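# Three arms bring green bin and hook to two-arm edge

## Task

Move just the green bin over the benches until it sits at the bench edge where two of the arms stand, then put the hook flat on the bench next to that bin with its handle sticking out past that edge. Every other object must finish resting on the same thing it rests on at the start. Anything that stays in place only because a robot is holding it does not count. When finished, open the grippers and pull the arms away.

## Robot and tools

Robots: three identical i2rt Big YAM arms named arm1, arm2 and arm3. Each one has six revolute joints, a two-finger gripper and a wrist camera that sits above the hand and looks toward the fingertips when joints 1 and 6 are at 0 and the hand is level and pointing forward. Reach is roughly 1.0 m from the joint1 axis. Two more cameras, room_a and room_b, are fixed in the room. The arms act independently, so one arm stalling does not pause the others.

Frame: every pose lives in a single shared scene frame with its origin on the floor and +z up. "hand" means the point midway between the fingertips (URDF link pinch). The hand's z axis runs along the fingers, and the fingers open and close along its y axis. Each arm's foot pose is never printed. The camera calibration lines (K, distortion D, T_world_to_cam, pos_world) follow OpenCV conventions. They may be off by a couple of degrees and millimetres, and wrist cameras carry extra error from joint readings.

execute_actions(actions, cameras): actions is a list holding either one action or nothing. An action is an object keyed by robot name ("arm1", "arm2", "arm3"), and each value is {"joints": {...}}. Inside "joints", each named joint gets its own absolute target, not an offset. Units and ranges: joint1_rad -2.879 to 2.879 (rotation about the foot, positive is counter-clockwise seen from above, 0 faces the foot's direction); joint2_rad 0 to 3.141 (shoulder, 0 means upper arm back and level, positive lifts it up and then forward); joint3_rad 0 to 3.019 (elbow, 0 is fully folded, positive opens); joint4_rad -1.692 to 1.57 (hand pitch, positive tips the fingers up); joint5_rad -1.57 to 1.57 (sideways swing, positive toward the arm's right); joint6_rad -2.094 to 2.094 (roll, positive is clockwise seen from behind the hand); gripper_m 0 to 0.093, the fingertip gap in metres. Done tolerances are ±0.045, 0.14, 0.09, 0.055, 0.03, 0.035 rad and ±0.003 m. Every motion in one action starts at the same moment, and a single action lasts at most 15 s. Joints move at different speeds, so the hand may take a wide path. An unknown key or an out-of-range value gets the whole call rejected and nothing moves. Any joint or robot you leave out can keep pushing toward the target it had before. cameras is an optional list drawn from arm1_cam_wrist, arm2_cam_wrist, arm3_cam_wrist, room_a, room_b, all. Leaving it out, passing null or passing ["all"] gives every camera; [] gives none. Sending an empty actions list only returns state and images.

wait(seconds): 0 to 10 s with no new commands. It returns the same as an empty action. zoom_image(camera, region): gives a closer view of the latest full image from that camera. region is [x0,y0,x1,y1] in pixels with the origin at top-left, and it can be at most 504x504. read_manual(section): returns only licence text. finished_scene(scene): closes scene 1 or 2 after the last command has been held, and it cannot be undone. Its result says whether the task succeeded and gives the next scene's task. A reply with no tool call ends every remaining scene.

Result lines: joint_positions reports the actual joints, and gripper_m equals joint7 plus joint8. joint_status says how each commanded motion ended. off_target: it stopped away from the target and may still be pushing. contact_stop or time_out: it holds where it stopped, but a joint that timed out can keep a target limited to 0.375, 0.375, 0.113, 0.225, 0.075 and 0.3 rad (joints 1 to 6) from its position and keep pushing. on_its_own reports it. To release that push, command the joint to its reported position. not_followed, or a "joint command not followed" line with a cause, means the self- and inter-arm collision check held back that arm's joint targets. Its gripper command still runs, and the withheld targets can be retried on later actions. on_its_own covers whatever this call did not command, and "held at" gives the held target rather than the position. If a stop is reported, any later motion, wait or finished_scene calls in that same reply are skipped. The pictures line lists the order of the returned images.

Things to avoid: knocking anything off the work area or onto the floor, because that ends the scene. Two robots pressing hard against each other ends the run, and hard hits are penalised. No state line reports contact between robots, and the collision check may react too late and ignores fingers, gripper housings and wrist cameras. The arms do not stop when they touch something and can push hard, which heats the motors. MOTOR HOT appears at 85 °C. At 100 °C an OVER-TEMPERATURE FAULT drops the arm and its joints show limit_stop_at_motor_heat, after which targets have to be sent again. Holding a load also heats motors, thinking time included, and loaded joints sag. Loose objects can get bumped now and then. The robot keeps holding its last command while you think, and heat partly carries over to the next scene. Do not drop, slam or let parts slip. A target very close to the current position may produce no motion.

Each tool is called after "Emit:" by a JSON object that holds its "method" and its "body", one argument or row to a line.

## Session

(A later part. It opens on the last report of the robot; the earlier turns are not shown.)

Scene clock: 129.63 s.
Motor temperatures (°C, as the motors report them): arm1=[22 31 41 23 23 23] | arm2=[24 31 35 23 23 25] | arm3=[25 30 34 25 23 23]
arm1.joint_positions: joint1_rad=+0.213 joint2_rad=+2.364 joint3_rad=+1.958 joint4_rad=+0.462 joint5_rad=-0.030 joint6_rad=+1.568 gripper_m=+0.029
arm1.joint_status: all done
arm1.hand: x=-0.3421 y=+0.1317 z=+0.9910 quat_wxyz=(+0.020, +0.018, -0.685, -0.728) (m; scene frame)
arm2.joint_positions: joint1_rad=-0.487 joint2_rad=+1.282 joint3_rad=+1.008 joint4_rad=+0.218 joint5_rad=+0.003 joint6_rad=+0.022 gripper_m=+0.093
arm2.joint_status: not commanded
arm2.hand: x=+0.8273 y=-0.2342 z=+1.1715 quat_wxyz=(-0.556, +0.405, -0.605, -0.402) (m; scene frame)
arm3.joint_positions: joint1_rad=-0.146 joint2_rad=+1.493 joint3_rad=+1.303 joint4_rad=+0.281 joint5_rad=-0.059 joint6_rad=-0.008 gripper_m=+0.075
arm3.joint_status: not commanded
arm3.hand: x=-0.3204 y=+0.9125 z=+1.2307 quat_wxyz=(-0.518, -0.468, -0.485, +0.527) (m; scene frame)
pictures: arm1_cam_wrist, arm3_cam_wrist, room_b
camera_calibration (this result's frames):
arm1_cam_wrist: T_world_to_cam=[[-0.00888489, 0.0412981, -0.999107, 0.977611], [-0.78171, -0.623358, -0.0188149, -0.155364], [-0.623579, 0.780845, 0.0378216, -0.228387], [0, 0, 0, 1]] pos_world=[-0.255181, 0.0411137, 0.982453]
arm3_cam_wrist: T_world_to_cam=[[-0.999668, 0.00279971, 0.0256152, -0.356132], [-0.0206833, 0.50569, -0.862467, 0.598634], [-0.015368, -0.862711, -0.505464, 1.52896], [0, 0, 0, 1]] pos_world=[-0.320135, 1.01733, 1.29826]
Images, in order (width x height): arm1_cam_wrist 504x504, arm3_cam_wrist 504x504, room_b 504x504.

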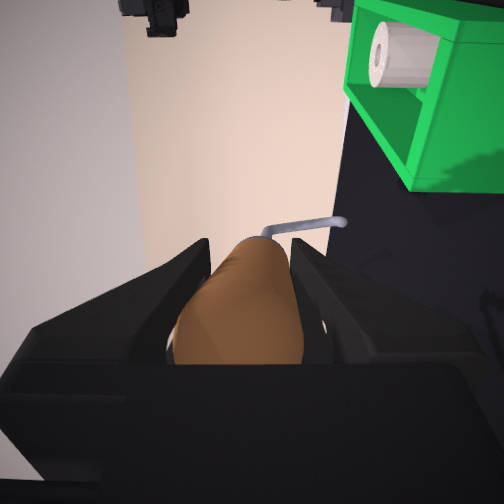

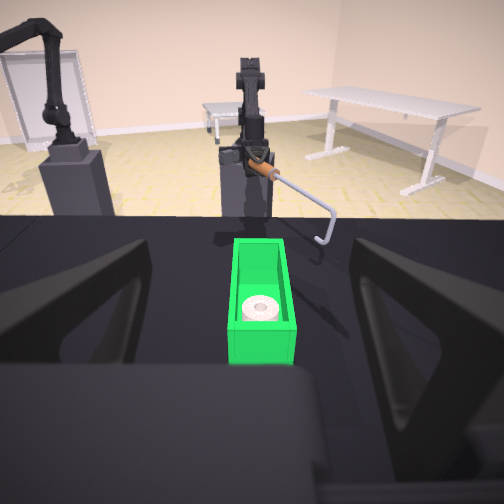

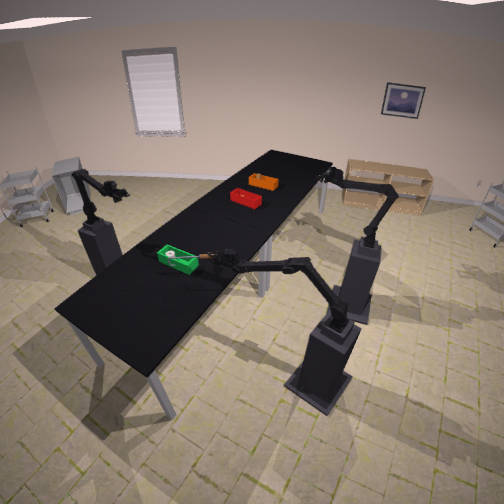

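Emit:
{"method": "execute_actions", "body": {
  "actions": [
    {"arm1":{"joints":{"joint5_rad":0.33}}}
  ],
  "cameras": ["arm1_cam_wrist","arm3_cam_wrist","room_b"]
}}

Scene clock: 142.47 s.
Motor temperatures (°C, as the motors report them): arm1=[22 33 42 23 23 23] | arm2=[24 31 35 23 23 25] | arm3=[25 30 34 25 23 23]
arm1.joint_positions: joint1_rad=+0.213 joint2_rad=+2.364 joint3_rad=+1.958 joint4_rad=+0.462 joint5_rad=+0.328 joint6_rad=+1.568 gripper_m=+0.029
arm1.joint_status: all done
arm1.hand: x=-0.2813 y=+0.1241 z=+0.9901 quat_wxyz=(-0.102, -0.112, -0.678, -0.719) (m; scene frame)
arm2.joint_positions: joint1_rad=-0.487 joint2_rad=+1.282 joint3_rad=+1.008 joint4_rad=+0.218 joint5_rad=+0.003 joint6_rad=+0.022 gripper_m=+0.093
arm2.joint_status: not commanded
arm2.hand: x=+0.8273 y=-0.2342 z=+1.1715 quat_wxyz=(-0.556, +0.405, -0.605, -0.402) (m; scene frame)
arm3.joint_positions: joint1_rad=-0.146 joint2_rad=+1.493 joint3_rad=+1.303 joint4_rad=+0.281 joint5_rad=-0.059 joint6_rad=-0.008 gripper_m=+0.075
arm3.joint_status: not commanded
arm3.hand: x=-0.3204 y=+0.9125 z=+1.2307 quat_wxyz=(-0.518, -0.468, -0.485, +0.527) (m; scene frame)
pictures: arm1_cam_wrist, arm3_cam_wrist, room_b
camera_calibration (this result's frames):
arm1_cam_wrist: T_world_to_cam=[[-0.0153066, 0.0430408, -0.998956, 0.975394], [-0.95063, -0.310325, 0.00119551, -0.218802], [-0.30995, 0.949656, 0.0456659, -0.124993], [0, 0, 0, 1]] pos_world=[-0.231812, 0.00881861, 0.980345]
arm3_cam_wrist: T_world_to_cam=[[-0.999668, 0.00279971, 0.0256152, -0.356132], [-0.0206833, 0.50569, -0.862467, 0.598634], [-0.015368, -0.862711, -0.505464, 1.52896], [0, 0, 0, 1]] pos_world=[-0.320135, 1.01733, 1.29826]
Images, in order (width x height): arm1_cam_wrist 504x504, arm3_cam_wrist 504x504, room_b 504x504.

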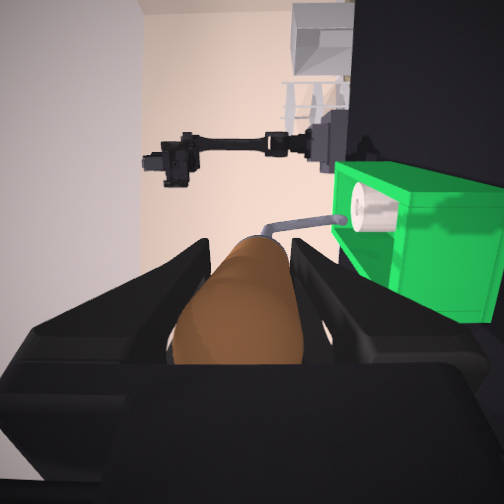

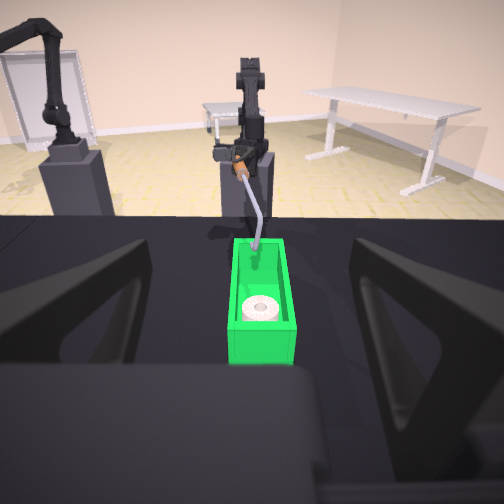

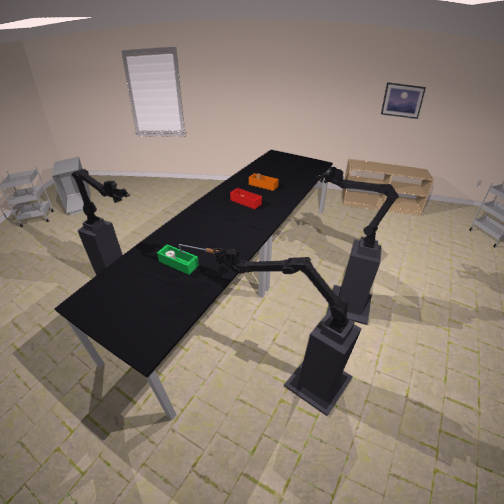

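Emit:
{"method": "execute_actions", "body": {
  "actions": [
    {"arm1":{"joints":{"joint2_rad":2.395}}}
  ],
  "cameras": ["arm1_cam_wrist","arm3_cam_wrist","room_b"]
}}

Emit:
{"method": "zoom_image", "body": {
  "camera": "room_b",
  "region": [150, 230, 250, 290]
}}

Scene clock: 148.93 s.
Motor temperatures (°C, as the motors report them): arm1=[22 33 43 23 23 23] | arm2=[24 30 35 23 23 25] | arm3=[25 30 34 25 23 23]
arm1.joint_positions: joint1_rad=+0.213 joint2_rad=+2.456 joint3_rad=+1.958 joint4_rad=+0.459 joint5_rad=+0.329 joint6_rad=+1.570 gripper_m=+0.029
arm1.joint_status: all done
arm1.hand: x=-0.2819 y=+0.1278 z=+0.9061 quat_wxyz=(-0.107, -0.107, -0.711, -0.686) (m; scene frame)
arm2.joint_positions: joint1_rad=-0.487 joint2_rad=+1.282 joint3_rad=+1.008 joint4_rad=+0.218 joint5_rad=+0.003 joint6_rad=+0.022 gripper_m=+0.093
arm2.joint_status: not commanded
arm2.hand: x=+0.8273 y=-0.2342 z=+1.1715 quat_wxyz=(-0.556, +0.405, -0.605, -0.402) (m; scene frame)
arm3.joint_positions: joint1_rad=-0.146 joint2_rad=+1.493 joint3_rad=+1.303 joint4_rad=+0.281 joint5_rad=-0.059 joint6_rad=-0.008 gripper_m=+0.075
arm3.joint_status: not commanded
arm3.hand: x=-0.3204 y=+0.9125 z=+1.2307 quat_wxyz=(-0.518, -0.468, -0.485, +0.527) (m; scene frame)
pictures: arm1_cam_wrist, arm3_cam_wrist, room_b
camera_calibration (this result's frames):
arm1_cam_wrist: T_world_to_cam=[[-0.0155667, -0.050695, -0.998593, 0.902868], [-0.950565, -0.309025, 0.0305061, -0.244733], [-0.310136, 0.949702, -0.0433784, -0.044267], [0, 0, 0, 1]] pos_world=[-0.232309, 0.0121829, 0.907143]
arm3_cam_wrist: T_world_to_cam=[[-0.999668, 0.00279971, 0.0256152, -0.356132], [-0.0206833, 0.50569, -0.862467, 0.598634], [-0.015368, -0.862711, -0.505464, 1.52896], [0, 0, 0, 1]] pos_world=[-0.320135, 1.01733, 1.29826]
Images, in order (width x height): arm1_cam_wrist 504x504, arm3_cam_wrist 504x504, room_b 504x504.

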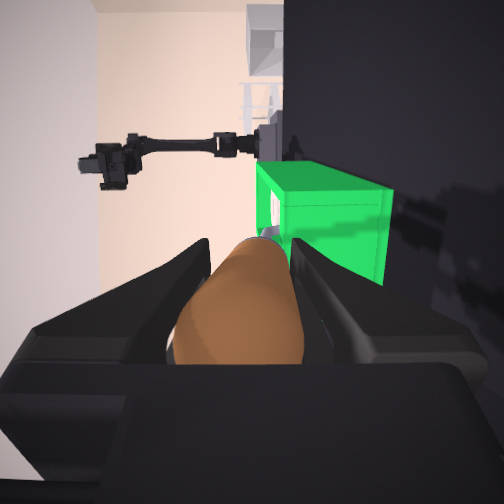

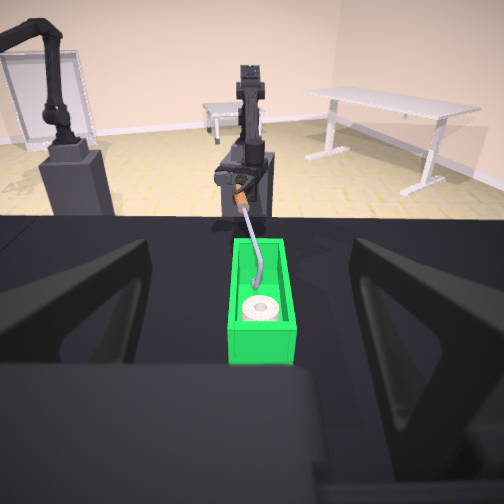

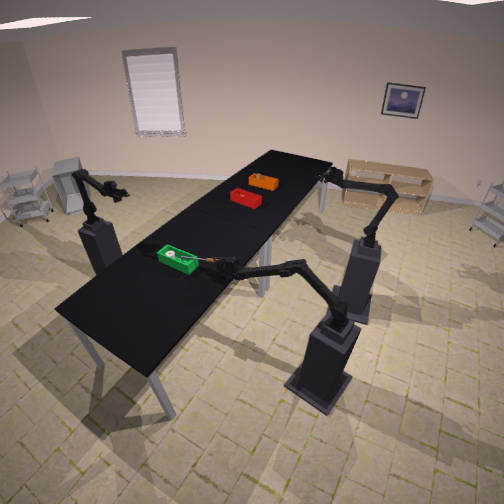

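Region (150, 230, 250, 290) of room_b's 504x504 image, scaled by 5.040, with more detail than that image has; it fills the top 302 rows of this view, and the rest is white.

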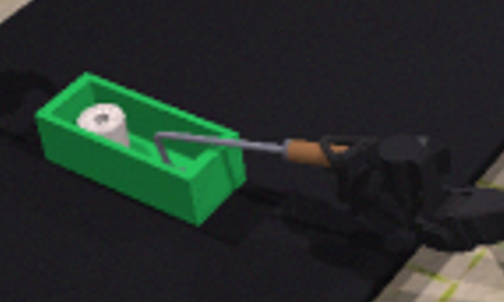

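Emit:
{"method": "execute_actions", "body": {
  "actions": [
    {"arm1":{"joints":{"joint2_rad":2.22,"joint3_rad":1.615,"joint4_rad":0.68}}}
  ],
  "cameras": ["arm1_cam_wrist","arm3_cam_wrist"]
}}

Emit:
{"method": "execute_actions", "body": {
  "actions": [
    {"arm1":{"joints":{"joint2_rad":2.015,"joint3_rad":1.21,"joint4_rad":0.87}}}
  ],
  "cameras": ["arm1_cam_wrist","arm3_cam_wrist","room_b"]
}}

Scene clock: 157.03 s.
Motor temperatures (°C, as the motors report them): arm1=[22 34 43 23 23 23] | arm2=[24 30 35 23 23 25] | arm3=[25 30 34 25 23 23]
arm1.joint_positions: joint1_rad=+0.213 joint2_rad=+2.245 joint3_rad=+1.621 joint4_rad=+0.667 joint5_rad=+0.329 joint6_rad=+1.586 gripper_m=+0.029
arm1.joint_status: all done
arm1.hand: x=-0.2798 y=+0.0554 z=+0.9502 quat_wxyz=(-0.097, -0.117, -0.682, -0.715) (m; scene frame)
arm2.joint_positions: joint1_rad=-0.487 joint2_rad=+1.282 joint3_rad=+1.008 joint4_rad=+0.218 joint5_rad=+0.003 joint6_rad=+0.022 gripper_m=+0.093
arm2.joint_status: not commanded
arm2.hand: x=+0.8273 y=-0.2342 z=+1.1715 quat_wxyz=(-0.556, +0.405, -0.605, -0.402) (m; scene frame)
arm3.joint_positions: joint1_rad=-0.146 joint2_rad=+1.493 joint3_rad=+1.303 joint4_rad=+0.281 joint5_rad=-0.059 joint6_rad=-0.008 gripper_m=+0.075
arm3.joint_status: not commanded
arm3.hand: x=-0.3204 y=+0.9125 z=+1.2307 quat_wxyz=(-0.518, -0.468, -0.485, +0.527) (m; scene frame)
pictures: arm1_cam_wrist, arm3_cam_wrist
camera_calibration (this result's frames):
arm1_cam_wrist: T_world_to_cam=[[-0.0324584, 0.0351842, -0.998854, 0.93406], [-0.950384, -0.310438, 0.0199483, -0.256339], [-0.309381, 0.949942, 0.0435149, -0.0552559], [0, 0, 0, 1]] pos_world=[-0.230398, -0.0599518, 0.940507]
arm3_cam_wrist: T_world_to_cam=[[-0.999668, 0.00279971, 0.0256152, -0.356132], [-0.0206833, 0.50569, -0.862467, 0.598634], [-0.015368, -0.862711, -0.505464, 1.52896], [0, 0, 0, 1]] pos_world=[-0.320135, 1.01733, 1.29826]
Images, in order (width x height): arm1_cam_wrist 504x504, arm3_cam_wrist 504x504.

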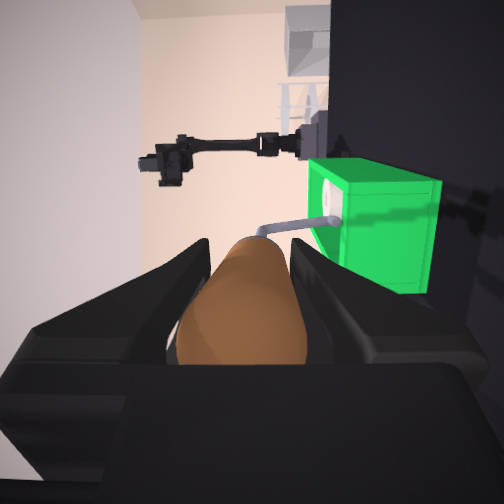

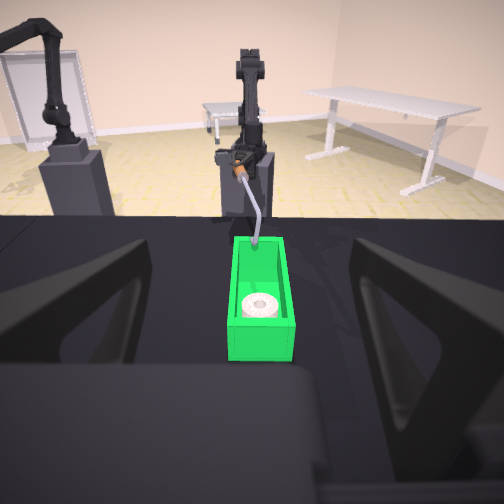

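Scene clock: 158.27 s.
Motor temperatures (°C, as the motors report them): arm1=[22 34 42 23 23 23] | arm2=[24 30 35 23 23 25] | arm3=[25 30 34 25 23 23]
arm1.joint_positions: joint1_rad=+0.213 joint2_rad=+2.061 joint3_rad=+1.179 joint4_rad=+0.823 joint5_rad=+0.329 joint6_rad=+1.568 gripper_m=+0.029
arm1.joint_status: all done
arm1.hand: x=-0.2772 y=-0.0631 z=+0.9027 quat_wxyz=(-0.109, -0.105, -0.718, -0.679) (m; scene frame)
arm2.joint_positions: joint1_rad=-0.487 joint2_rad=+1.282 joint3_rad=+1.008 joint4_rad=+0.218 joint5_rad=+0.003 joint6_rad=+0.022 gripper_m=+0.093
arm2.joint_status: not commanded
arm2.hand: x=+0.8273 y=-0.2342 z=+1.1715 quat_wxyz=(-0.556, +0.405, -0.605, -0.402) (m; scene frame)
arm3.joint_positions: joint1_rad=-0.146 joint2_rad=+1.493 joint3_rad=+1.303 joint4_rad=+0.281 joint5_rad=-0.059 joint6_rad=-0.008 gripper_m=+0.075
arm3.joint_status: not commanded
arm3.hand: x=-0.3204 y=+0.9125 z=+1.2307 quat_wxyz=(-0.518, -0.468, -0.485, +0.527) (m; scene frame)
pictures: arm1_cam_wrist, arm3_cam_wrist, room_b
camera_calibration (this result's frames):
arm1_cam_wrist: T_world_to_cam=[[-0.0132481, -0.0718167, -0.99733, 0.888109], [-0.950695, -0.308165, 0.0348193, -0.303082], [-0.309843, 0.948618, -0.0641932, 0.157207], [0, 0, 0, 1]] pos_world=[-0.227663, -0.178747, 0.906383]
arm3_cam_wrist: T_world_to_cam=[[-0.999668, 0.00279971, 0.0256152, -0.356132], [-0.0206833, 0.50569, -0.862467, 0.598634], [-0.015368, -0.862711, -0.505464, 1.52896], [0, 0, 0, 1]] pos_world=[-0.320135, 1.01733, 1.29826]
Images, in order (width x height): arm1_cam_wrist 504x504, arm3_cam_wrist 504x504, room_b 504x504.

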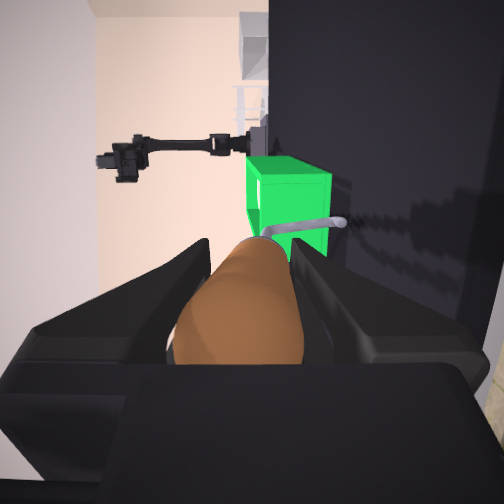

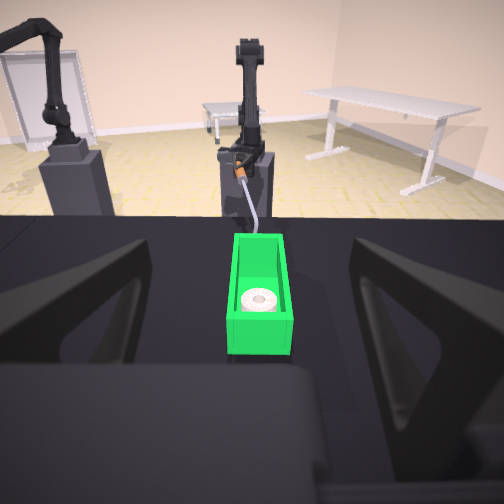

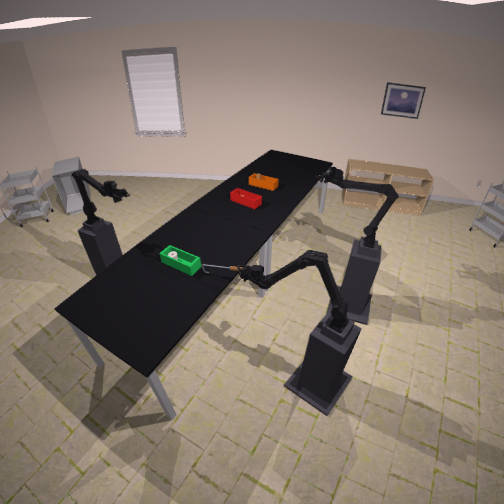

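Emit:
{"method": "execute_actions", "body": {
  "actions": [
    {"arm1":{"joints":{"joint3_rad":1.56}}}
  ],
  "cameras": []
}}

Emit:
{"method": "execute_actions", "body": {
  "actions": [
    {"arm1":{"joints":{"joint2_rad":2.25,"joint3_rad":1.91,"joint4_rad":0.78}}}
  ],
  "cameras": ["arm1_cam_wrist","arm3_cam_wrist"]
}}

Scene clock: 174.63 s.
Motor temperatures (°C, as the motors report them): arm1=[22 33 40 23 23 23] | arm2=[24 30 35 23 23 25] | arm3=[25 30 34 25 23 23]
arm1.joint_positions: joint1_rad=+0.213 joint2_rad=+2.051 joint3_rad=+1.486 joint4_rad=+0.831 joint5_rad=+0.329 joint6_rad=+1.565 gripper_m=+0.029
arm1.joint_status: all done
arm1.hand: x=-0.2779 y=+0.0052 z=+1.0717 quat_wxyz=(-0.090, -0.123, -0.600, -0.786) (m; scene frame)
arm2.joint_positions: joint1_rad=-0.487 joint2_rad=+1.282 joint3_rad=+1.008 joint4_rad=+0.218 joint5_rad=+0.003 joint6_rad=+0.022 gripper_m=+0.093
arm2.joint_status: not commanded
arm2.hand: x=+0.8273 y=-0.2342 z=+1.1715 quat_wxyz=(-0.556, +0.405, -0.605, -0.402) (m; scene frame)
arm3.joint_positions: joint1_rad=-0.146 joint2_rad=+1.493 joint3_rad=+1.303 joint4_rad=+0.281 joint5_rad=-0.059 joint6_rad=-0.008 gripper_m=+0.075
arm3.joint_status: not commanded
arm3.hand: x=-0.3204 y=+0.9125 z=+1.2307 quat_wxyz=(-0.518, -0.468, -0.485, +0.527) (m; scene frame)
pictures: none
No camera images: the call's "cameras" was empty. Leave "cameras" out to get every camera's image.

Scene clock: 176.93 s.
Motor temperatures (°C, as the motors report them): arm1=[22 33 42 23 23 23] | arm2=[24 30 35 23 23 25] | arm3=[25 30 34 25 23 23]
arm1.joint_positions: joint1_rad=+0.213 joint2_rad=+2.316 joint3_rad=+1.806 joint4_rad=+0.744 joint5_rad=+0.329 joint6_rad=+1.565 gripper_m=+0.029
arm1.joint_status: joint3_rad time_out (moved +0.320 of +0.424); the others done
arm1.on_its_own: joint3_rad reads +1.806 and still pushes toward +1.910 since a time_out
arm1.hand: x=-0.2802 y=+0.0895 z=+1.0104 quat_wxyz=(-0.093, -0.122, -0.612, -0.776) (m; scene frame)
arm2.joint_positions: joint1_rad=-0.487 joint2_rad=+1.282 joint3_rad=+1.008 joint4_rad=+0.218 joint5_rad=+0.003 joint6_rad=+0.022 gripper_m=+0.093
arm2.joint_status: not commanded
arm2.hand: x=+0.8273 y=-0.2342 z=+1.1715 quat_wxyz=(-0.556, +0.405, -0.605, -0.402) (m; scene frame)
arm3.joint_positions: joint1_rad=-0.146 joint2_rad=+1.493 joint3_rad=+1.303 joint4_rad=+0.281 joint5_rad=-0.059 joint6_rad=-0.008 gripper_m=+0.075
arm3.joint_status: not commanded
arm3.hand: x=-0.3204 y=+0.9125 z=+1.2307 quat_wxyz=(-0.518, -0.468, -0.485, +0.527) (m; scene frame)
pictures: arm1_cam_wrist, arm3_cam_wrist
camera_calibration (this result's frames):
arm1_cam_wrist: T_world_to_cam=[[-0.0165367, 0.217717, -0.975872, 0.95789], [-0.951466, -0.303402, -0.0515658, -0.176014], [-0.307308, 0.927657, 0.212168, -0.258258], [0, 0, 0, 1]] pos_world=[-0.230995, -0.0223773, 0.980496]
arm3_cam_wrist: T_world_to_cam=[[-0.999668, 0.00279971, 0.0256152, -0.356132], [-0.0206833, 0.50569, -0.862467, 0.598634], [-0.015368, -0.862711, -0.505464, 1.52896], [0, 0, 0, 1]] pos_world=[-0.320135, 1.01733, 1.29826]
Images, in order (width x height): arm1_cam_wrist 504x504, arm3_cam_wrist 504x504.

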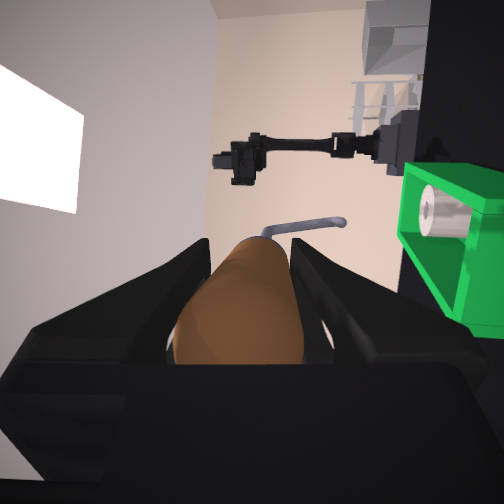

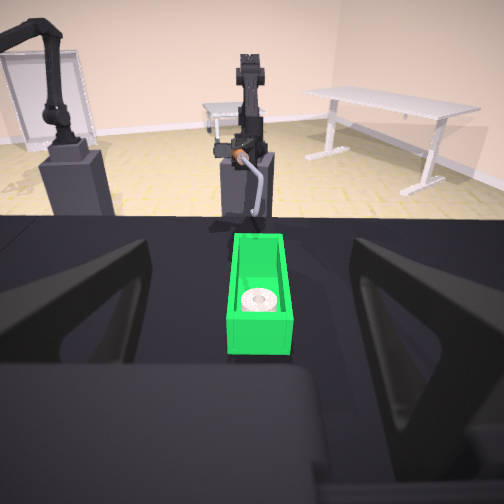

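Emit:
{"method": "execute_actions", "body": {
  "actions": [
    {"arm1":{"joints":{"joint2_rad":2.31,"joint3_rad":1.87,"joint4_rad":0.54}}}
  ],
  "cameras": ["arm1_cam_wrist","arm3_cam_wrist"]
}}

Scene clock: 185.17 s.
Motor temperatures (°C, as the motors report them): arm1=[22 34 45 23 23 23] | arm2=[24 30 35 23 23 25] | arm3=[25 30 34 25 23 23]
arm1.joint_positions: joint1_rad=+0.213 joint2_rad=+2.368 joint3_rad=+1.806 joint4_rad=+0.510 joint5_rad=+0.329 joint6_rad=+1.564 gripper_m=+0.029
arm1.joint_status: all done
arm1.hand: x=-0.2810 y=+0.0974 z=+0.9096 quat_wxyz=(-0.111, -0.104, -0.717, -0.681) (m; scene frame)
arm2.joint_positions: joint1_rad=-0.487 joint2_rad=+1.282 joint3_rad=+1.008 joint4_rad=+0.218 joint5_rad=+0.003 joint6_rad=+0.022 gripper_m=+0.093
arm2.joint_status: not commanded
arm2.hand: x=+0.8273 y=-0.2342 z=+1.1715 quat_wxyz=(-0.556, +0.405, -0.605, -0.402) (m; scene frame)
arm3.joint_positions: joint1_rad=-0.146 joint2_rad=+1.493 joint3_rad=+1.303 joint4_rad=+0.281 joint5_rad=-0.059 joint6_rad=-0.008 gripper_m=+0.075
arm3.joint_status: not commanded
arm3.hand: x=-0.3204 y=+0.9125 z=+1.2307 quat_wxyz=(-0.518, -0.468, -0.485, +0.527) (m; scene frame)
pictures: arm1_cam_wrist, arm3_cam_wrist
camera_calibration (this result's frames):
arm1_cam_wrist: T_world_to_cam=[[-0.009393, -0.0673655, -0.997684, 0.907352], [-0.950882, -0.30812, 0.0297572, -0.252899], [-0.309411, 0.948959, -0.0611624, 0.00150155], [0, 0, 0, 1]] pos_world=[-0.231489, -0.0182239, 0.912868]
arm3_cam_wrist: T_world_to_cam=[[-0.999668, 0.00279971, 0.0256152, -0.356132], [-0.0206833, 0.50569, -0.862467, 0.598634], [-0.015368, -0.862711, -0.505464, 1.52896], [0, 0, 0, 1]] pos_world=[-0.320135, 1.01733, 1.29826]
Images, in order (width x height): arm1_cam_wrist 504x504, arm3_cam_wrist 504x504.

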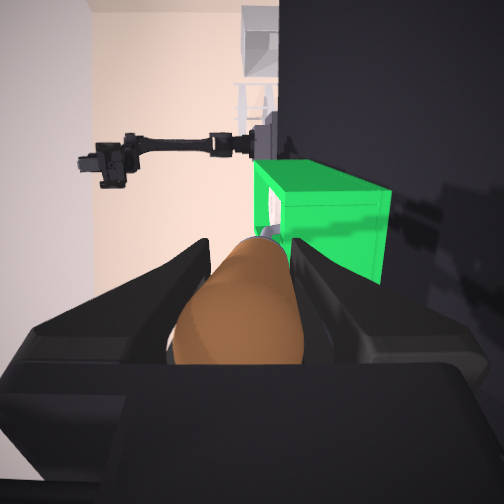

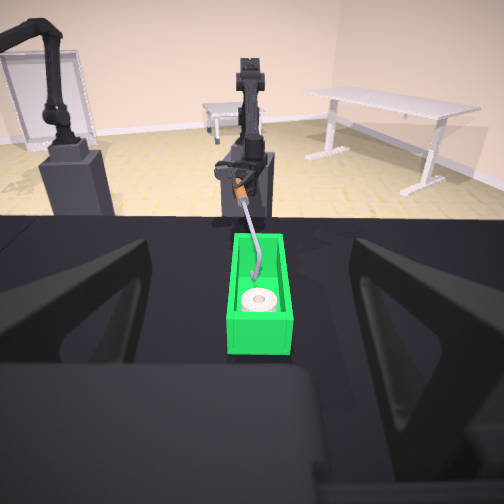

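Emit:
{"method": "execute_actions", "body": {
  "actions": [
    {"arm1":{"joints":{"joint2_rad":2.23,"joint3_rad":1.61,"joint4_rad":0.645}}}
  ],
  "cameras": ["arm1_cam_wrist","arm3_cam_wrist"]
}}

Scene clock: 191.43 s.
Motor temperatures (°C, as the motors report them): arm1=[22 34 45 23 23 23] | arm2=[24 30 35 23 23 25] | arm3=[25 30 34 25 23 23]
arm1.joint_positions: joint1_rad=+0.213 joint2_rad=+2.271 joint3_rad=+1.598 joint4_rad=+0.613 joint5_rad=+0.330 joint6_rad=+1.573 gripper_m=+0.029
arm1.joint_status: all done
arm1.hand: x=-0.2798 y=+0.0505 z=+0.9034 quat_wxyz=(-0.108, -0.107, -0.718, -0.679) (m; scene frame)
arm2.joint_positions: joint1_rad=-0.487 joint2_rad=+1.282 joint3_rad=+1.008 joint4_rad=+0.218 joint5_rad=+0.003 joint6_rad=+0.022 gripper_m=+0.093
arm2.joint_status: not commanded
arm2.hand: x=+0.8273 y=-0.2342 z=+1.1715 quat_wxyz=(-0.556, +0.405, -0.605, -0.402) (m; scene frame)
arm3.joint_positions: joint1_rad=-0.146 joint2_rad=+1.493 joint3_rad=+1.303 joint4_rad=+0.281 joint5_rad=-0.059 joint6_rad=-0.008 gripper_m=+0.075
arm3.joint_status: not commanded
arm3.hand: x=-0.3204 y=+0.9125 z=+1.2307 quat_wxyz=(-0.518, -0.468, -0.485, +0.527) (m; scene frame)
pictures: arm1_cam_wrist, arm3_cam_wrist
camera_calibration (this result's frames):
arm1_cam_wrist: T_world_to_cam=[[-0.017613, -0.0711901, -0.997307, 0.895663], [-0.950965, -0.306869, 0.0386996, -0.274181], [-0.308797, 0.949086, -0.0622944, 0.0472438], [0, 0, 0, 1]] pos_world=[-0.230372, -0.0652135, 0.906805]
arm3_cam_wrist: T_world_to_cam=[[-0.999668, 0.00279971, 0.0256152, -0.356132], [-0.0206833, 0.50569, -0.862467, 0.598634], [-0.015368, -0.862711, -0.505464, 1.52896], [0, 0, 0, 1]] pos_world=[-0.320135, 1.01733, 1.29826]
Images, in order (width x height): arm1_cam_wrist 504x504, arm3_cam_wrist 504x504.

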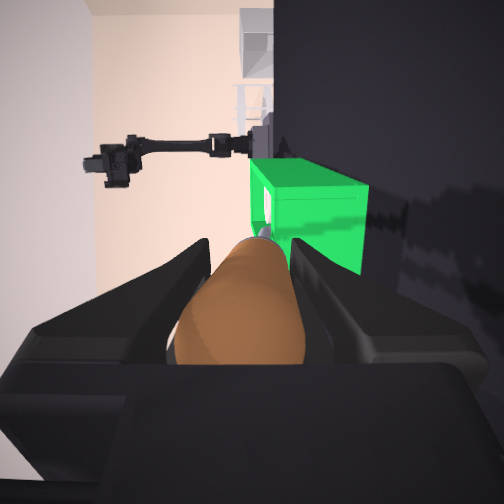

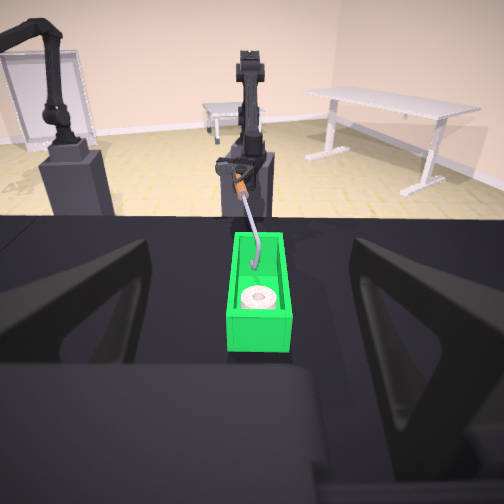

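Emit:
{"method": "execute_actions", "body": {
  "actions": [
    {"arm1":{"joints":{"joint2_rad":2.085,"joint3_rad":1.35,"joint4_rad":0.77}}}
  ],
  "cameras": ["arm1_cam_wrist","arm3_cam_wrist"]
}}

Scene clock: 201.27 s.
Motor temperatures (°C, as the motors report them): arm1=[22 34 42 23 23 23] | arm2=[24 30 35 23 23 25] | arm3=[25 30 34 25 23 23]
arm1.joint_positions: joint1_rad=+0.213 joint2_rad=+2.134 joint3_rad=+1.339 joint4_rad=+0.728 joint5_rad=+0.330 joint6_rad=+1.572 gripper_m=+0.029
arm1.joint_status: all done
arm1.hand: x=-0.2782 y=-0.0171 z=+0.9050 quat_wxyz=(-0.109, -0.106, -0.721, -0.676) (m; scene frame)
arm2.joint_positions: joint1_rad=-0.487 joint2_rad=+1.282 joint3_rad=+1.008 joint4_rad=+0.218 joint5_rad=+0.003 joint6_rad=+0.022 gripper_m=+0.093
arm2.joint_status: not commanded
arm2.hand: x=+0.8273 y=-0.2342 z=+1.1715 quat_wxyz=(-0.556, +0.405, -0.605, -0.402) (m; scene frame)
arm3.joint_positions: joint1_rad=-0.146 joint2_rad=+1.493 joint3_rad=+1.303 joint4_rad=+0.281 joint5_rad=-0.059 joint6_rad=-0.008 gripper_m=+0.075
arm3.joint_status: not commanded
arm3.hand: x=-0.3204 y=+0.9125 z=+1.2307 quat_wxyz=(-0.518, -0.468, -0.485, +0.527) (m; scene frame)
pictures: arm1_cam_wrist, arm3_cam_wrist
camera_calibration (this result's frames):
arm1_cam_wrist: T_world_to_cam=[[-0.0159739, -0.0788787, -0.996756, 0.892241], [-0.95087, -0.307054, 0.0395374, -0.294217], [-0.309177, 0.948418, -0.0700986, 0.118949], [0, 0, 0, 1]] pos_world=[-0.228733, -0.132775, 0.909318]
arm3_cam_wrist: T_world_to_cam=[[-0.999668, 0.00279971, 0.0256152, -0.356132], [-0.0206833, 0.50569, -0.862467, 0.598634], [-0.015368, -0.862711, -0.505464, 1.52896], [0, 0, 0, 1]] pos_world=[-0.320135, 1.01733, 1.29826]
Images, in order (width x height): arm1_cam_wrist 504x504, arm3_cam_wrist 504x504.

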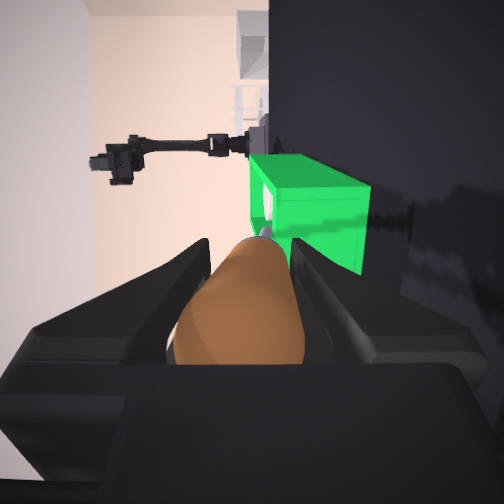

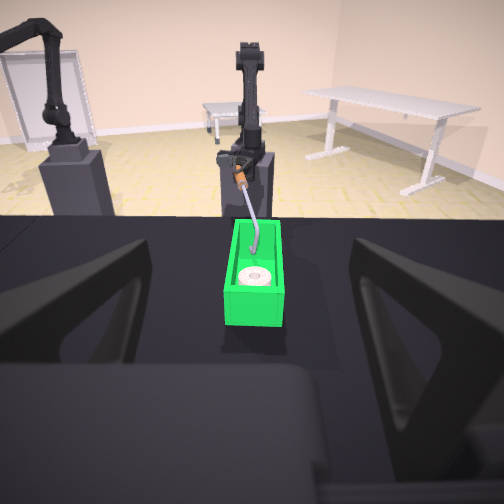

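Emit:
{"method": "execute_actions", "body": {
  "actions": [
    {"arm1":{"joints":{"joint2_rad":1.945,"joint3_rad":1.07,"joint4_rad":0.92,"joint5_rad":0.3}}}
  ],
  "cameras": ["arm1_cam_wrist","arm3_cam_wrist"]
}}

Scene clock: 213.27 s.
Motor temperatures (°C, as the motors report them): arm1=[22 34 40 23 23 23] | arm2=[24 30 36 23 23 25] | arm3=[25 30 34 25 23 23]
arm1.joint_positions: joint1_rad=+0.213 joint2_rad=+1.982 joint3_rad=+1.049 joint4_rad=+0.873 joint5_rad=+0.301 joint6_rad=+1.570 gripper_m=+0.029
arm1.joint_status: all done
arm1.hand: x=-0.2808 y=-0.1016 z=+0.9081 quat_wxyz=(-0.099, -0.096, -0.720, -0.680) (m; scene frame)
arm2.joint_positions: joint1_rad=-0.487 joint2_rad=+1.282 joint3_rad=+1.008 joint4_rad=+0.218 joint5_rad=+0.003 joint6_rad=+0.022 gripper_m=+0.093
arm2.joint_status: not commanded
arm2.hand: x=+0.8273 y=-0.2342 z=+1.1715 quat_wxyz=(-0.556, +0.405, -0.605, -0.402) (m; scene frame)
arm3.joint_positions: joint1_rad=-0.146 joint2_rad=+1.493 joint3_rad=+1.303 joint4_rad=+0.281 joint5_rad=-0.059 joint6_rad=-0.008 gripper_m=+0.075
arm3.joint_status: not commanded
arm3.hand: x=-0.3204 y=+0.9125 z=+1.2307 quat_wxyz=(-0.518, -0.468, -0.485, +0.527) (m; scene frame)
pictures: arm1_cam_wrist, arm3_cam_wrist
camera_calibration (this result's frames):
arm1_cam_wrist: T_world_to_cam=[[-0.0142241, -0.0724019, -0.997274, 0.89026], [-0.94155, -0.334752, 0.0377323, -0.321373], [-0.336571, 0.939521, -0.0634085, 0.183769], [0, 0, 0, 1]] pos_world=[-0.228074, -0.215778, 0.911612]
arm3_cam_wrist: T_world_to_cam=[[-0.999668, 0.00279971, 0.0256152, -0.356132], [-0.0206833, 0.50569, -0.862467, 0.598634], [-0.015368, -0.862711, -0.505464, 1.52896], [0, 0, 0, 1]] pos_world=[-0.320135, 1.01733, 1.29826]
Images, in order (width x height): arm1_cam_wrist 504x504, arm3_cam_wrist 504x504.

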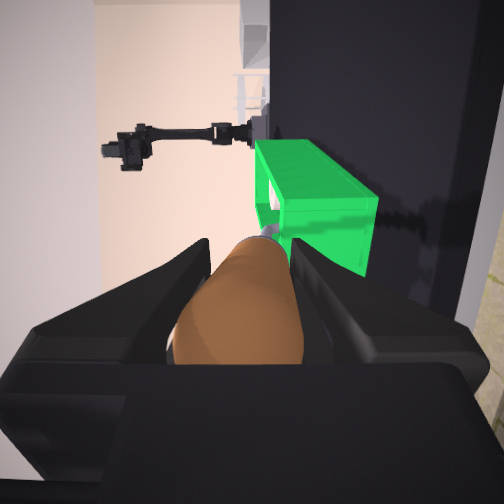

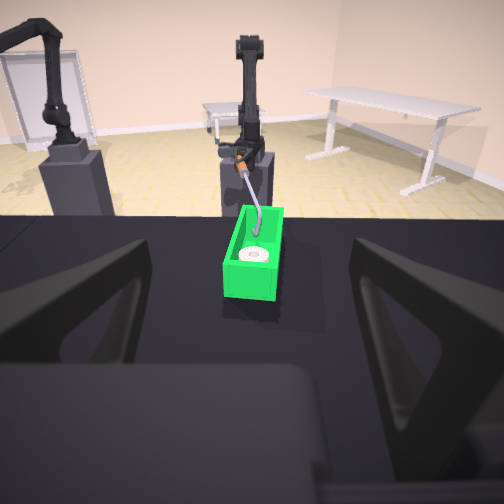

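Emit:
{"method": "execute_actions", "body": {
  "actions": [
    {"arm1":{"joints":{"joint2_rad":1.845,"joint3_rad":0.85,"joint4_rad":1.04,"joint5_rad":0.4}}}
  ],
  "cameras": ["arm1_cam_wrist","arm3_cam_wrist","room_b"]
}}

Emit:
{"method": "zoom_image", "body": {
  "camera": "room_b",
  "region": [170, 230, 280, 310]
}}

Scene clock: 221.27 s.
Motor temperatures (°C, as the motors report them): arm1=[22 33 39 23 23 23] | arm2=[24 30 36 23 23 25] | arm3=[25 30 34 25 23 23]
arm1.joint_positions: joint1_rad=+0.213 joint2_rad=+1.882 joint3_rad=+0.830 joint4_rad=+0.991 joint5_rad=+0.401 joint6_rad=+1.570 gripper_m=+0.029
arm1.joint_status: all done
arm1.hand: x=-0.2629 y=-0.1781 z=+0.9028 quat_wxyz=(-0.135, -0.129, -0.715, -0.674) (m; scene frame)
arm2.joint_positions: joint1_rad=-0.487 joint2_rad=+1.282 joint3_rad=+1.008 joint4_rad=+0.218 joint5_rad=+0.003 joint6_rad=+0.022 gripper_m=+0.093
arm2.joint_status: not commanded
arm2.hand: x=+0.8273 y=-0.2342 z=+1.1715 quat_wxyz=(-0.556, +0.405, -0.605, -0.402) (m; scene frame)
arm3.joint_positions: joint1_rad=-0.146 joint2_rad=+1.493 joint3_rad=+1.303 joint4_rad=+0.281 joint5_rad=-0.059 joint6_rad=-0.008 gripper_m=+0.075
arm3.joint_status: not commanded
arm3.hand: x=-0.3204 y=+0.9125 z=+1.2307 quat_wxyz=(-0.518, -0.468, -0.485, +0.527) (m; scene frame)
pictures: arm1_cam_wrist, arm3_cam_wrist, room_b
camera_calibration (this result's frames):
arm1_cam_wrist: T_world_to_cam=[[-0.0154252, -0.0730082, -0.997212, 0.879167], [-0.970417, -0.239235, 0.0325257, -0.315755], [-0.240943, 0.968213, -0.0671582, 0.295001], [0, 0, 0, 1]] pos_world=[-0.221774, -0.296977, 0.906798]
arm3_cam_wrist: T_world_to_cam=[[-0.999668, 0.00279971, 0.0256152, -0.356132], [-0.0206833, 0.50569, -0.862467, 0.598634], [-0.015368, -0.862711, -0.505464, 1.52896], [0, 0, 0, 1]] pos_world=[-0.320135, 1.01733, 1.29826]
Images, in order (width x height): arm1_cam_wrist 504x504, arm3_cam_wrist 504x504, room_b 504x504.

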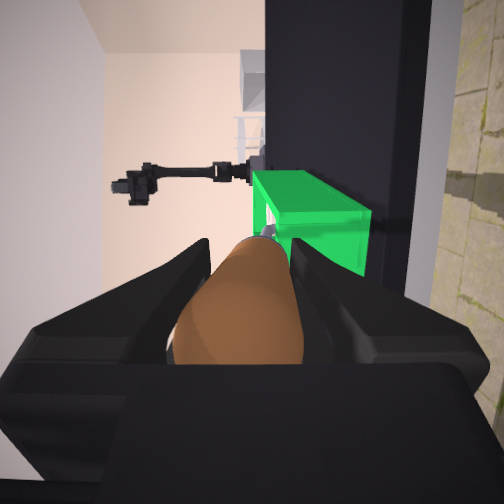

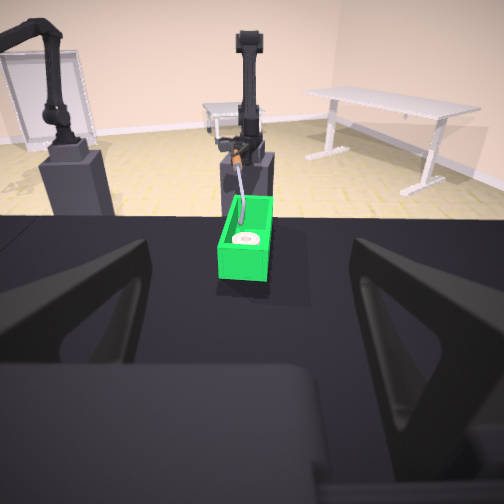

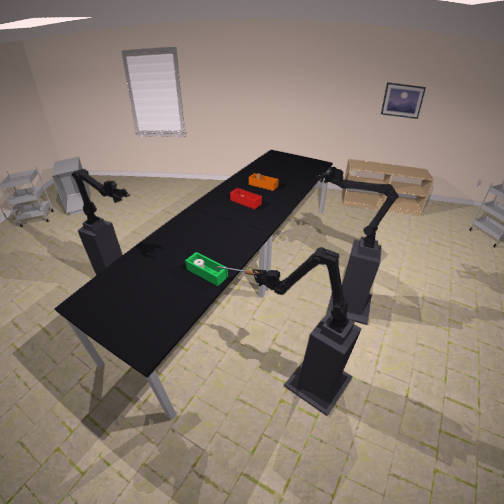

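Region (170, 230, 280, 310) of room_b's 504x504 image, scaled by 4.582, with more detail than that image has; it fills the top 367 rows of this view, and the rest is white.

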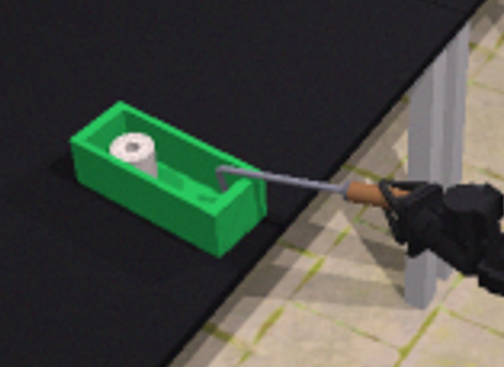

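Emit:
{"method": "execute_actions", "body": {
  "actions": [
    {"arm1":{"joints":{"joint2_rad":1.795,"joint3_rad":0.78,"joint4_rad":1.065,"joint5_rad":0.46}}}
  ],
  "cameras": ["arm1_cam_wrist","arm3_cam_wrist"]
}}

Emit:
{"method": "execute_actions", "body": {
  "actions": [
    {"arm1":{"joints":{"joint3_rad":1.0,"joint5_rad":0.43}}}
  ],
  "cameras": ["arm1_cam_wrist","arm3_cam_wrist"]
}}

Scene clock: 232.53 s.
Motor temperatures (°C, as the motors report them): arm1=[22 32 38 24 23 23] | arm2=[24 30 36 23 23 25] | arm3=[25 30 35 25 23 23]
arm1.joint_positions: joint1_rad=+0.213 joint2_rad=+1.842 joint3_rad=+0.761 joint4_rad=+1.012 joint5_rad=+0.460 joint6_rad=+1.570 gripper_m=+0.029
arm1.joint_status: all done
arm1.hand: x=-0.2530 y=-0.2058 z=+0.9026 quat_wxyz=(-0.157, -0.149, -0.713, -0.667) (m; scene frame)
arm2.joint_positions: joint1_rad=-0.487 joint2_rad=+1.282 joint3_rad=+1.008 joint4_rad=+0.218 joint5_rad=+0.003 joint6_rad=+0.022 gripper_m=+0.093
arm2.joint_status: not commanded
arm2.hand: x=+0.8273 y=-0.2342 z=+1.1715 quat_wxyz=(-0.556, +0.405, -0.605, -0.402) (m; scene frame)
arm3.joint_positions: joint1_rad=-0.146 joint2_rad=+1.493 joint3_rad=+1.303 joint4_rad=+0.281 joint5_rad=-0.059 joint6_rad=-0.008 gripper_m=+0.075
arm3.joint_status: not commanded
arm3.hand: x=-0.3204 y=+0.9125 z=+1.2307 quat_wxyz=(-0.518, -0.468, -0.485, +0.527) (m; scene frame)
pictures: arm1_cam_wrist, arm3_cam_wrist
camera_calibration (this result's frames):
arm1_cam_wrist: T_world_to_cam=[[-0.0161273, -0.0803166, -0.996639, 0.874917], [-0.982942, -0.181363, 0.0305213, -0.302206], [-0.183205, 0.980131, -0.0760217, 0.349246], [0, 0, 0, 1]] pos_world=[-0.218957, -0.326845, 0.90775]
arm3_cam_wrist: T_world_to_cam=[[-0.999668, 0.00279971, 0.0256152, -0.356132], [-0.0206833, 0.50569, -0.862467, 0.598634], [-0.015368, -0.862711, -0.505464, 1.52896], [0, 0, 0, 1]] pos_world=[-0.320135, 1.01733, 1.29826]
Images, in order (width x height): arm1_cam_wrist 504x504, arm3_cam_wrist 504x504.

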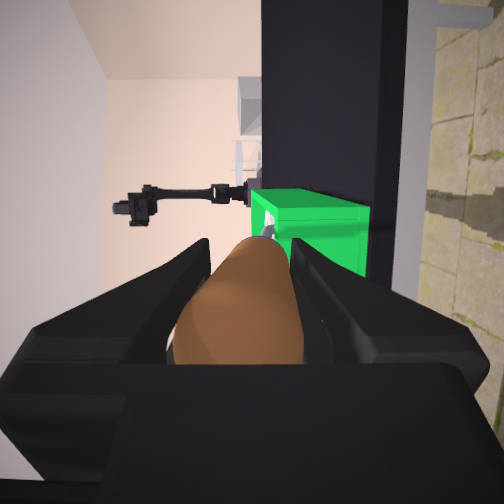

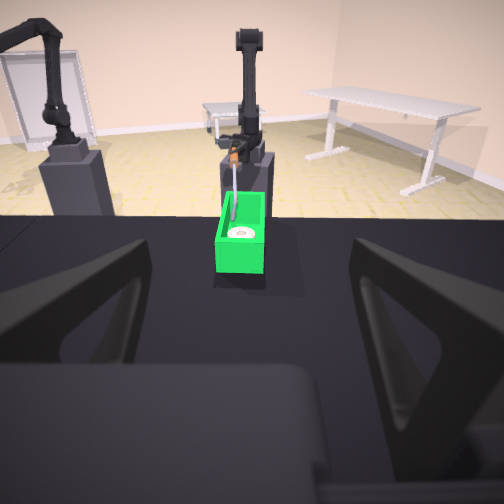

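Scene clock: 233.57 s.
Motor temperatures (°C, as the motors report them): arm1=[22 32 39 24 23 23] | arm2=[24 30 36 23 23 25] | arm3=[25 30 35 25 23 23]
arm1.joint_positions: joint1_rad=+0.213 joint2_rad=+1.831 joint3_rad=+0.942 joint4_rad=+1.023 joint5_rad=+0.430 joint6_rad=+1.566 gripper_m=+0.029
arm1.joint_status: all done
arm1.hand: x=-0.2584 y=-0.1482 z=+0.9917 quat_wxyz=(-0.131, -0.154, -0.644, -0.738) (m; scene frame)
arm2.joint_positions: joint1_rad=-0.487 joint2_rad=+1.282 joint3_rad=+1.008 joint4_rad=+0.218 joint5_rad=+0.003 joint6_rad=+0.022 gripper_m=+0.093
arm2.joint_status: not commanded
arm2.hand: x=+0.8273 y=-0.2342 z=+1.1715 quat_wxyz=(-0.556, +0.405, -0.605, -0.402) (m; scene frame)
arm3.joint_positions: joint1_rad=-0.146 joint2_rad=+1.493 joint3_rad=+1.303 joint4_rad=+0.281 joint5_rad=-0.059 joint6_rad=-0.008 gripper_m=+0.075
arm3.joint_status: not commanded
arm3.hand: x=-0.3204 y=+0.9125 z=+1.2307 quat_wxyz=(-0.518, -0.468, -0.485, +0.527) (m; scene frame)
pictures: arm1_cam_wrist, arm3_cam_wrist
camera_calibration (this result's frames):
arm1_cam_wrist: T_world_to_cam=[[-0.0170753, 0.120708, -0.992541, 0.993741], [-0.977403, -0.211199, -0.00887003, -0.263742], [-0.210694, 0.969961, 0.121586, 0.0939632], [0, 0, 0, 1]] pos_world=[-0.221017, -0.266795, 0.972564]
arm3_cam_wrist: T_world_to_cam=[[-0.999668, 0.00279971, 0.0256152, -0.356132], [-0.0206833, 0.50569, -0.862467, 0.598634], [-0.015368, -0.862711, -0.505464, 1.52896], [0, 0, 0, 1]] pos_world=[-0.320135, 1.01733, 1.29826]
Images, in order (width x height): arm1_cam_wrist 504x504, arm3_cam_wrist 504x504.

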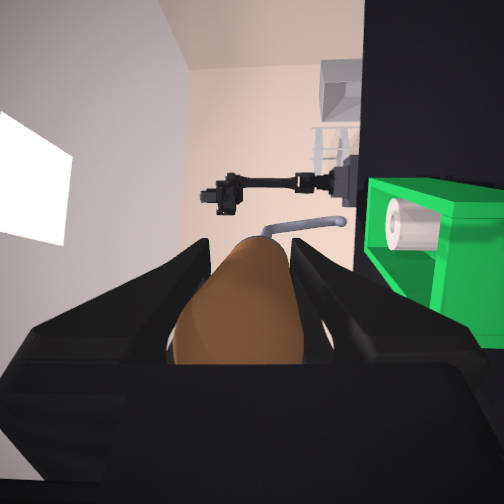

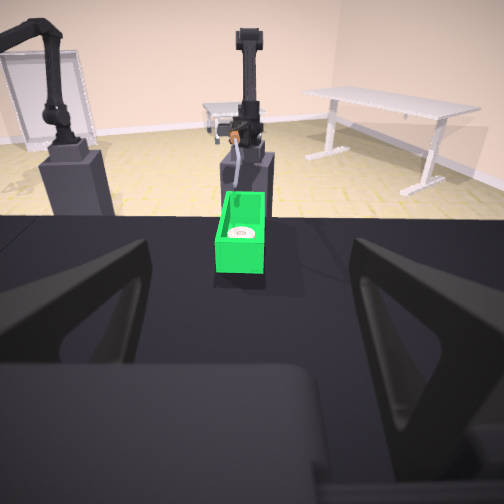

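Emit:
{"method": "execute_actions", "body": {
  "actions": [
    {"arm1":{"joints":{"joint1_rad":0.46,"joint5_rad":0.276}}}
  ],
  "cameras": ["arm3_cam_wrist"]
}}

Emit:
{"method": "execute_actions", "body": {
  "actions": [
    {"arm1":{"joints":{"joint2_rad":2.125,"joint3_rad":1.35,"joint4_rad":0.96}}}
  ],
  "cameras": ["arm1_cam_wrist","arm3_cam_wrist"]
}}

Scene clock: 247.80 s.
Motor temperatures (°C, as the motors report them): arm1=[22 32 40 24 23 23] | arm2=[24 30 36 23 23 25] | arm3=[25 30 35 25 23 23]
arm1.joint_positions: joint1_rad=+0.460 joint2_rad=+1.831 joint3_rad=+0.942 joint4_rad=+1.023 joint5_rad=+0.276 joint6_rad=+1.566 gripper_m=+0.029
arm1.joint_status: all done
arm1.hand: x=-0.4471 y=-0.1523 z=+0.9940 quat_wxyz=(+0.011, -0.015, -0.659, -0.752) (m; scene frame)
arm2.joint_positions: joint1_rad=-0.487 joint2_rad=+1.282 joint3_rad=+1.008 joint4_rad=+0.218 joint5_rad=+0.003 joint6_rad=+0.022 gripper_m=+0.093
arm2.joint_status: not commanded
arm2.hand: x=+0.8273 y=-0.2342 z=+1.1715 quat_wxyz=(-0.556, +0.405, -0.605, -0.402) (m; scene frame)
arm3.joint_positions: joint1_rad=-0.146 joint2_rad=+1.493 joint3_rad=+1.303 joint4_rad=+0.281 joint5_rad=-0.059 joint6_rad=-0.008 gripper_m=+0.075
arm3.joint_status: not commanded
arm3.hand: x=-0.3204 y=+0.9125 z=+1.2307 quat_wxyz=(-0.518, -0.468, -0.485, +0.527) (m; scene frame)
pictures: arm3_cam_wrist
camera_calibration (this result's frames):
arm3_cam_wrist: T_world_to_cam=[[-0.999668, 0.00279971, 0.0256152, -0.356132], [-0.0206833, 0.50569, -0.862467, 0.598634], [-0.015368, -0.862711, -0.505464, 1.52896], [0, 0, 0, 1]] pos_world=[-0.320135, 1.01733, 1.29826]
Images, in order (width x height): arm3_cam_wrist 504x504.

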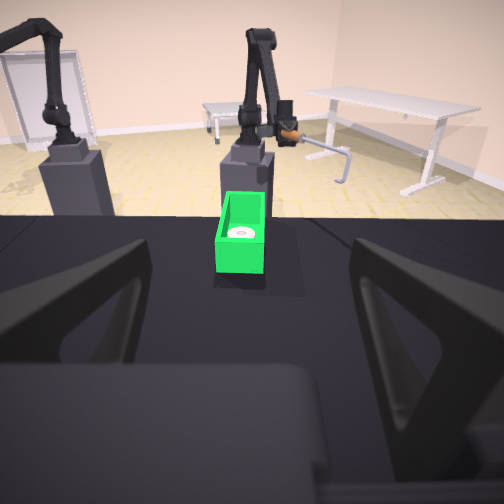

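Scene clock: 248.97 s.
Motor temperatures (°C, as the motors report them): arm1=[22 32 41 24 23 23] | arm2=[24 30 36 23 23 25] | arm3=[25 30 35 25 23 23]
arm1.joint_positions: joint1_rad=+0.460 joint2_rad=+2.180 joint3_rad=+1.267 joint4_rad=+0.930 joint5_rad=+0.277 joint6_rad=+1.569 gripper_m=+0.029
arm1.joint_status: all done
arm1.hand: x=-0.4757 y=-0.0515 z=+0.8843 quat_wxyz=(+0.001, -0.005, -0.700, -0.714) (m; scene frame)
arm2.joint_positions: joint1_rad=-0.487 joint2_rad=+1.282 joint3_rad=+1.008 joint4_rad=+0.218 joint5_rad=+0.003 joint6_rad=+0.022 gripper_m=+0.093
arm2.joint_status: not commanded
arm2.hand: x=+0.8273 y=-0.2342 z=+1.1715 quat_wxyz=(-0.556, +0.405, -0.605, -0.402) (m; scene frame)
arm3.joint_positions: joint1_rad=-0.146 joint2_rad=+1.493 joint3_rad=+1.303 joint4_rad=+0.281 joint5_rad=-0.059 joint6_rad=-0.008 gripper_m=+0.075
arm3.joint_status: not commanded
arm3.hand: x=-0.3204 y=+0.9125 z=+1.2307 quat_wxyz=(-0.518, -0.468, -0.485, +0.527) (m; scene frame)
pictures: arm1_cam_wrist, arm3_cam_wrist
camera_calibration (this result's frames):
arm1_cam_wrist: T_world_to_cam=[[-0.0147121, 0.00154509, -0.999891, 0.873235], [-0.816946, -0.576607, 0.0111293, -0.416824], [-0.576527, 0.81702, 0.00974537, -0.115547], [0, 0, 0, 1]] pos_world=[-0.394292, -0.147289, 0.878905]
arm3_cam_wrist: T_world_to_cam=[[-0.999668, 0.00279971, 0.0256152, -0.356132], [-0.0206833, 0.50569, -0.862467, 0.598634], [-0.015368, -0.862711, -0.505464, 1.52896], [0, 0, 0, 1]] pos_world=[-0.320135, 1.01733, 1.29826]
Images, in order (width x height): arm1_cam_wrist 504x504, arm3_cam_wrist 504x504.

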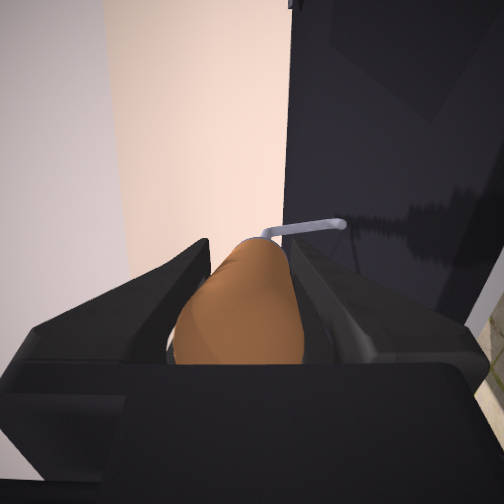

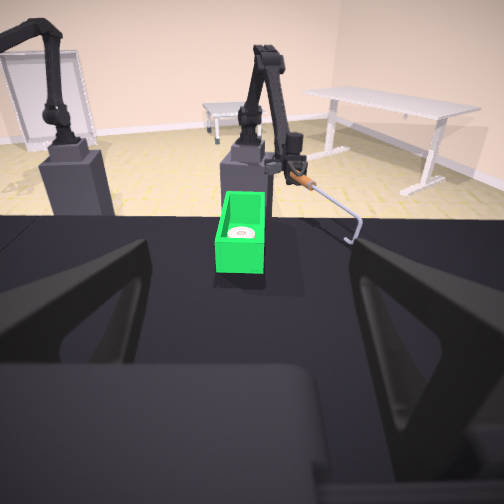

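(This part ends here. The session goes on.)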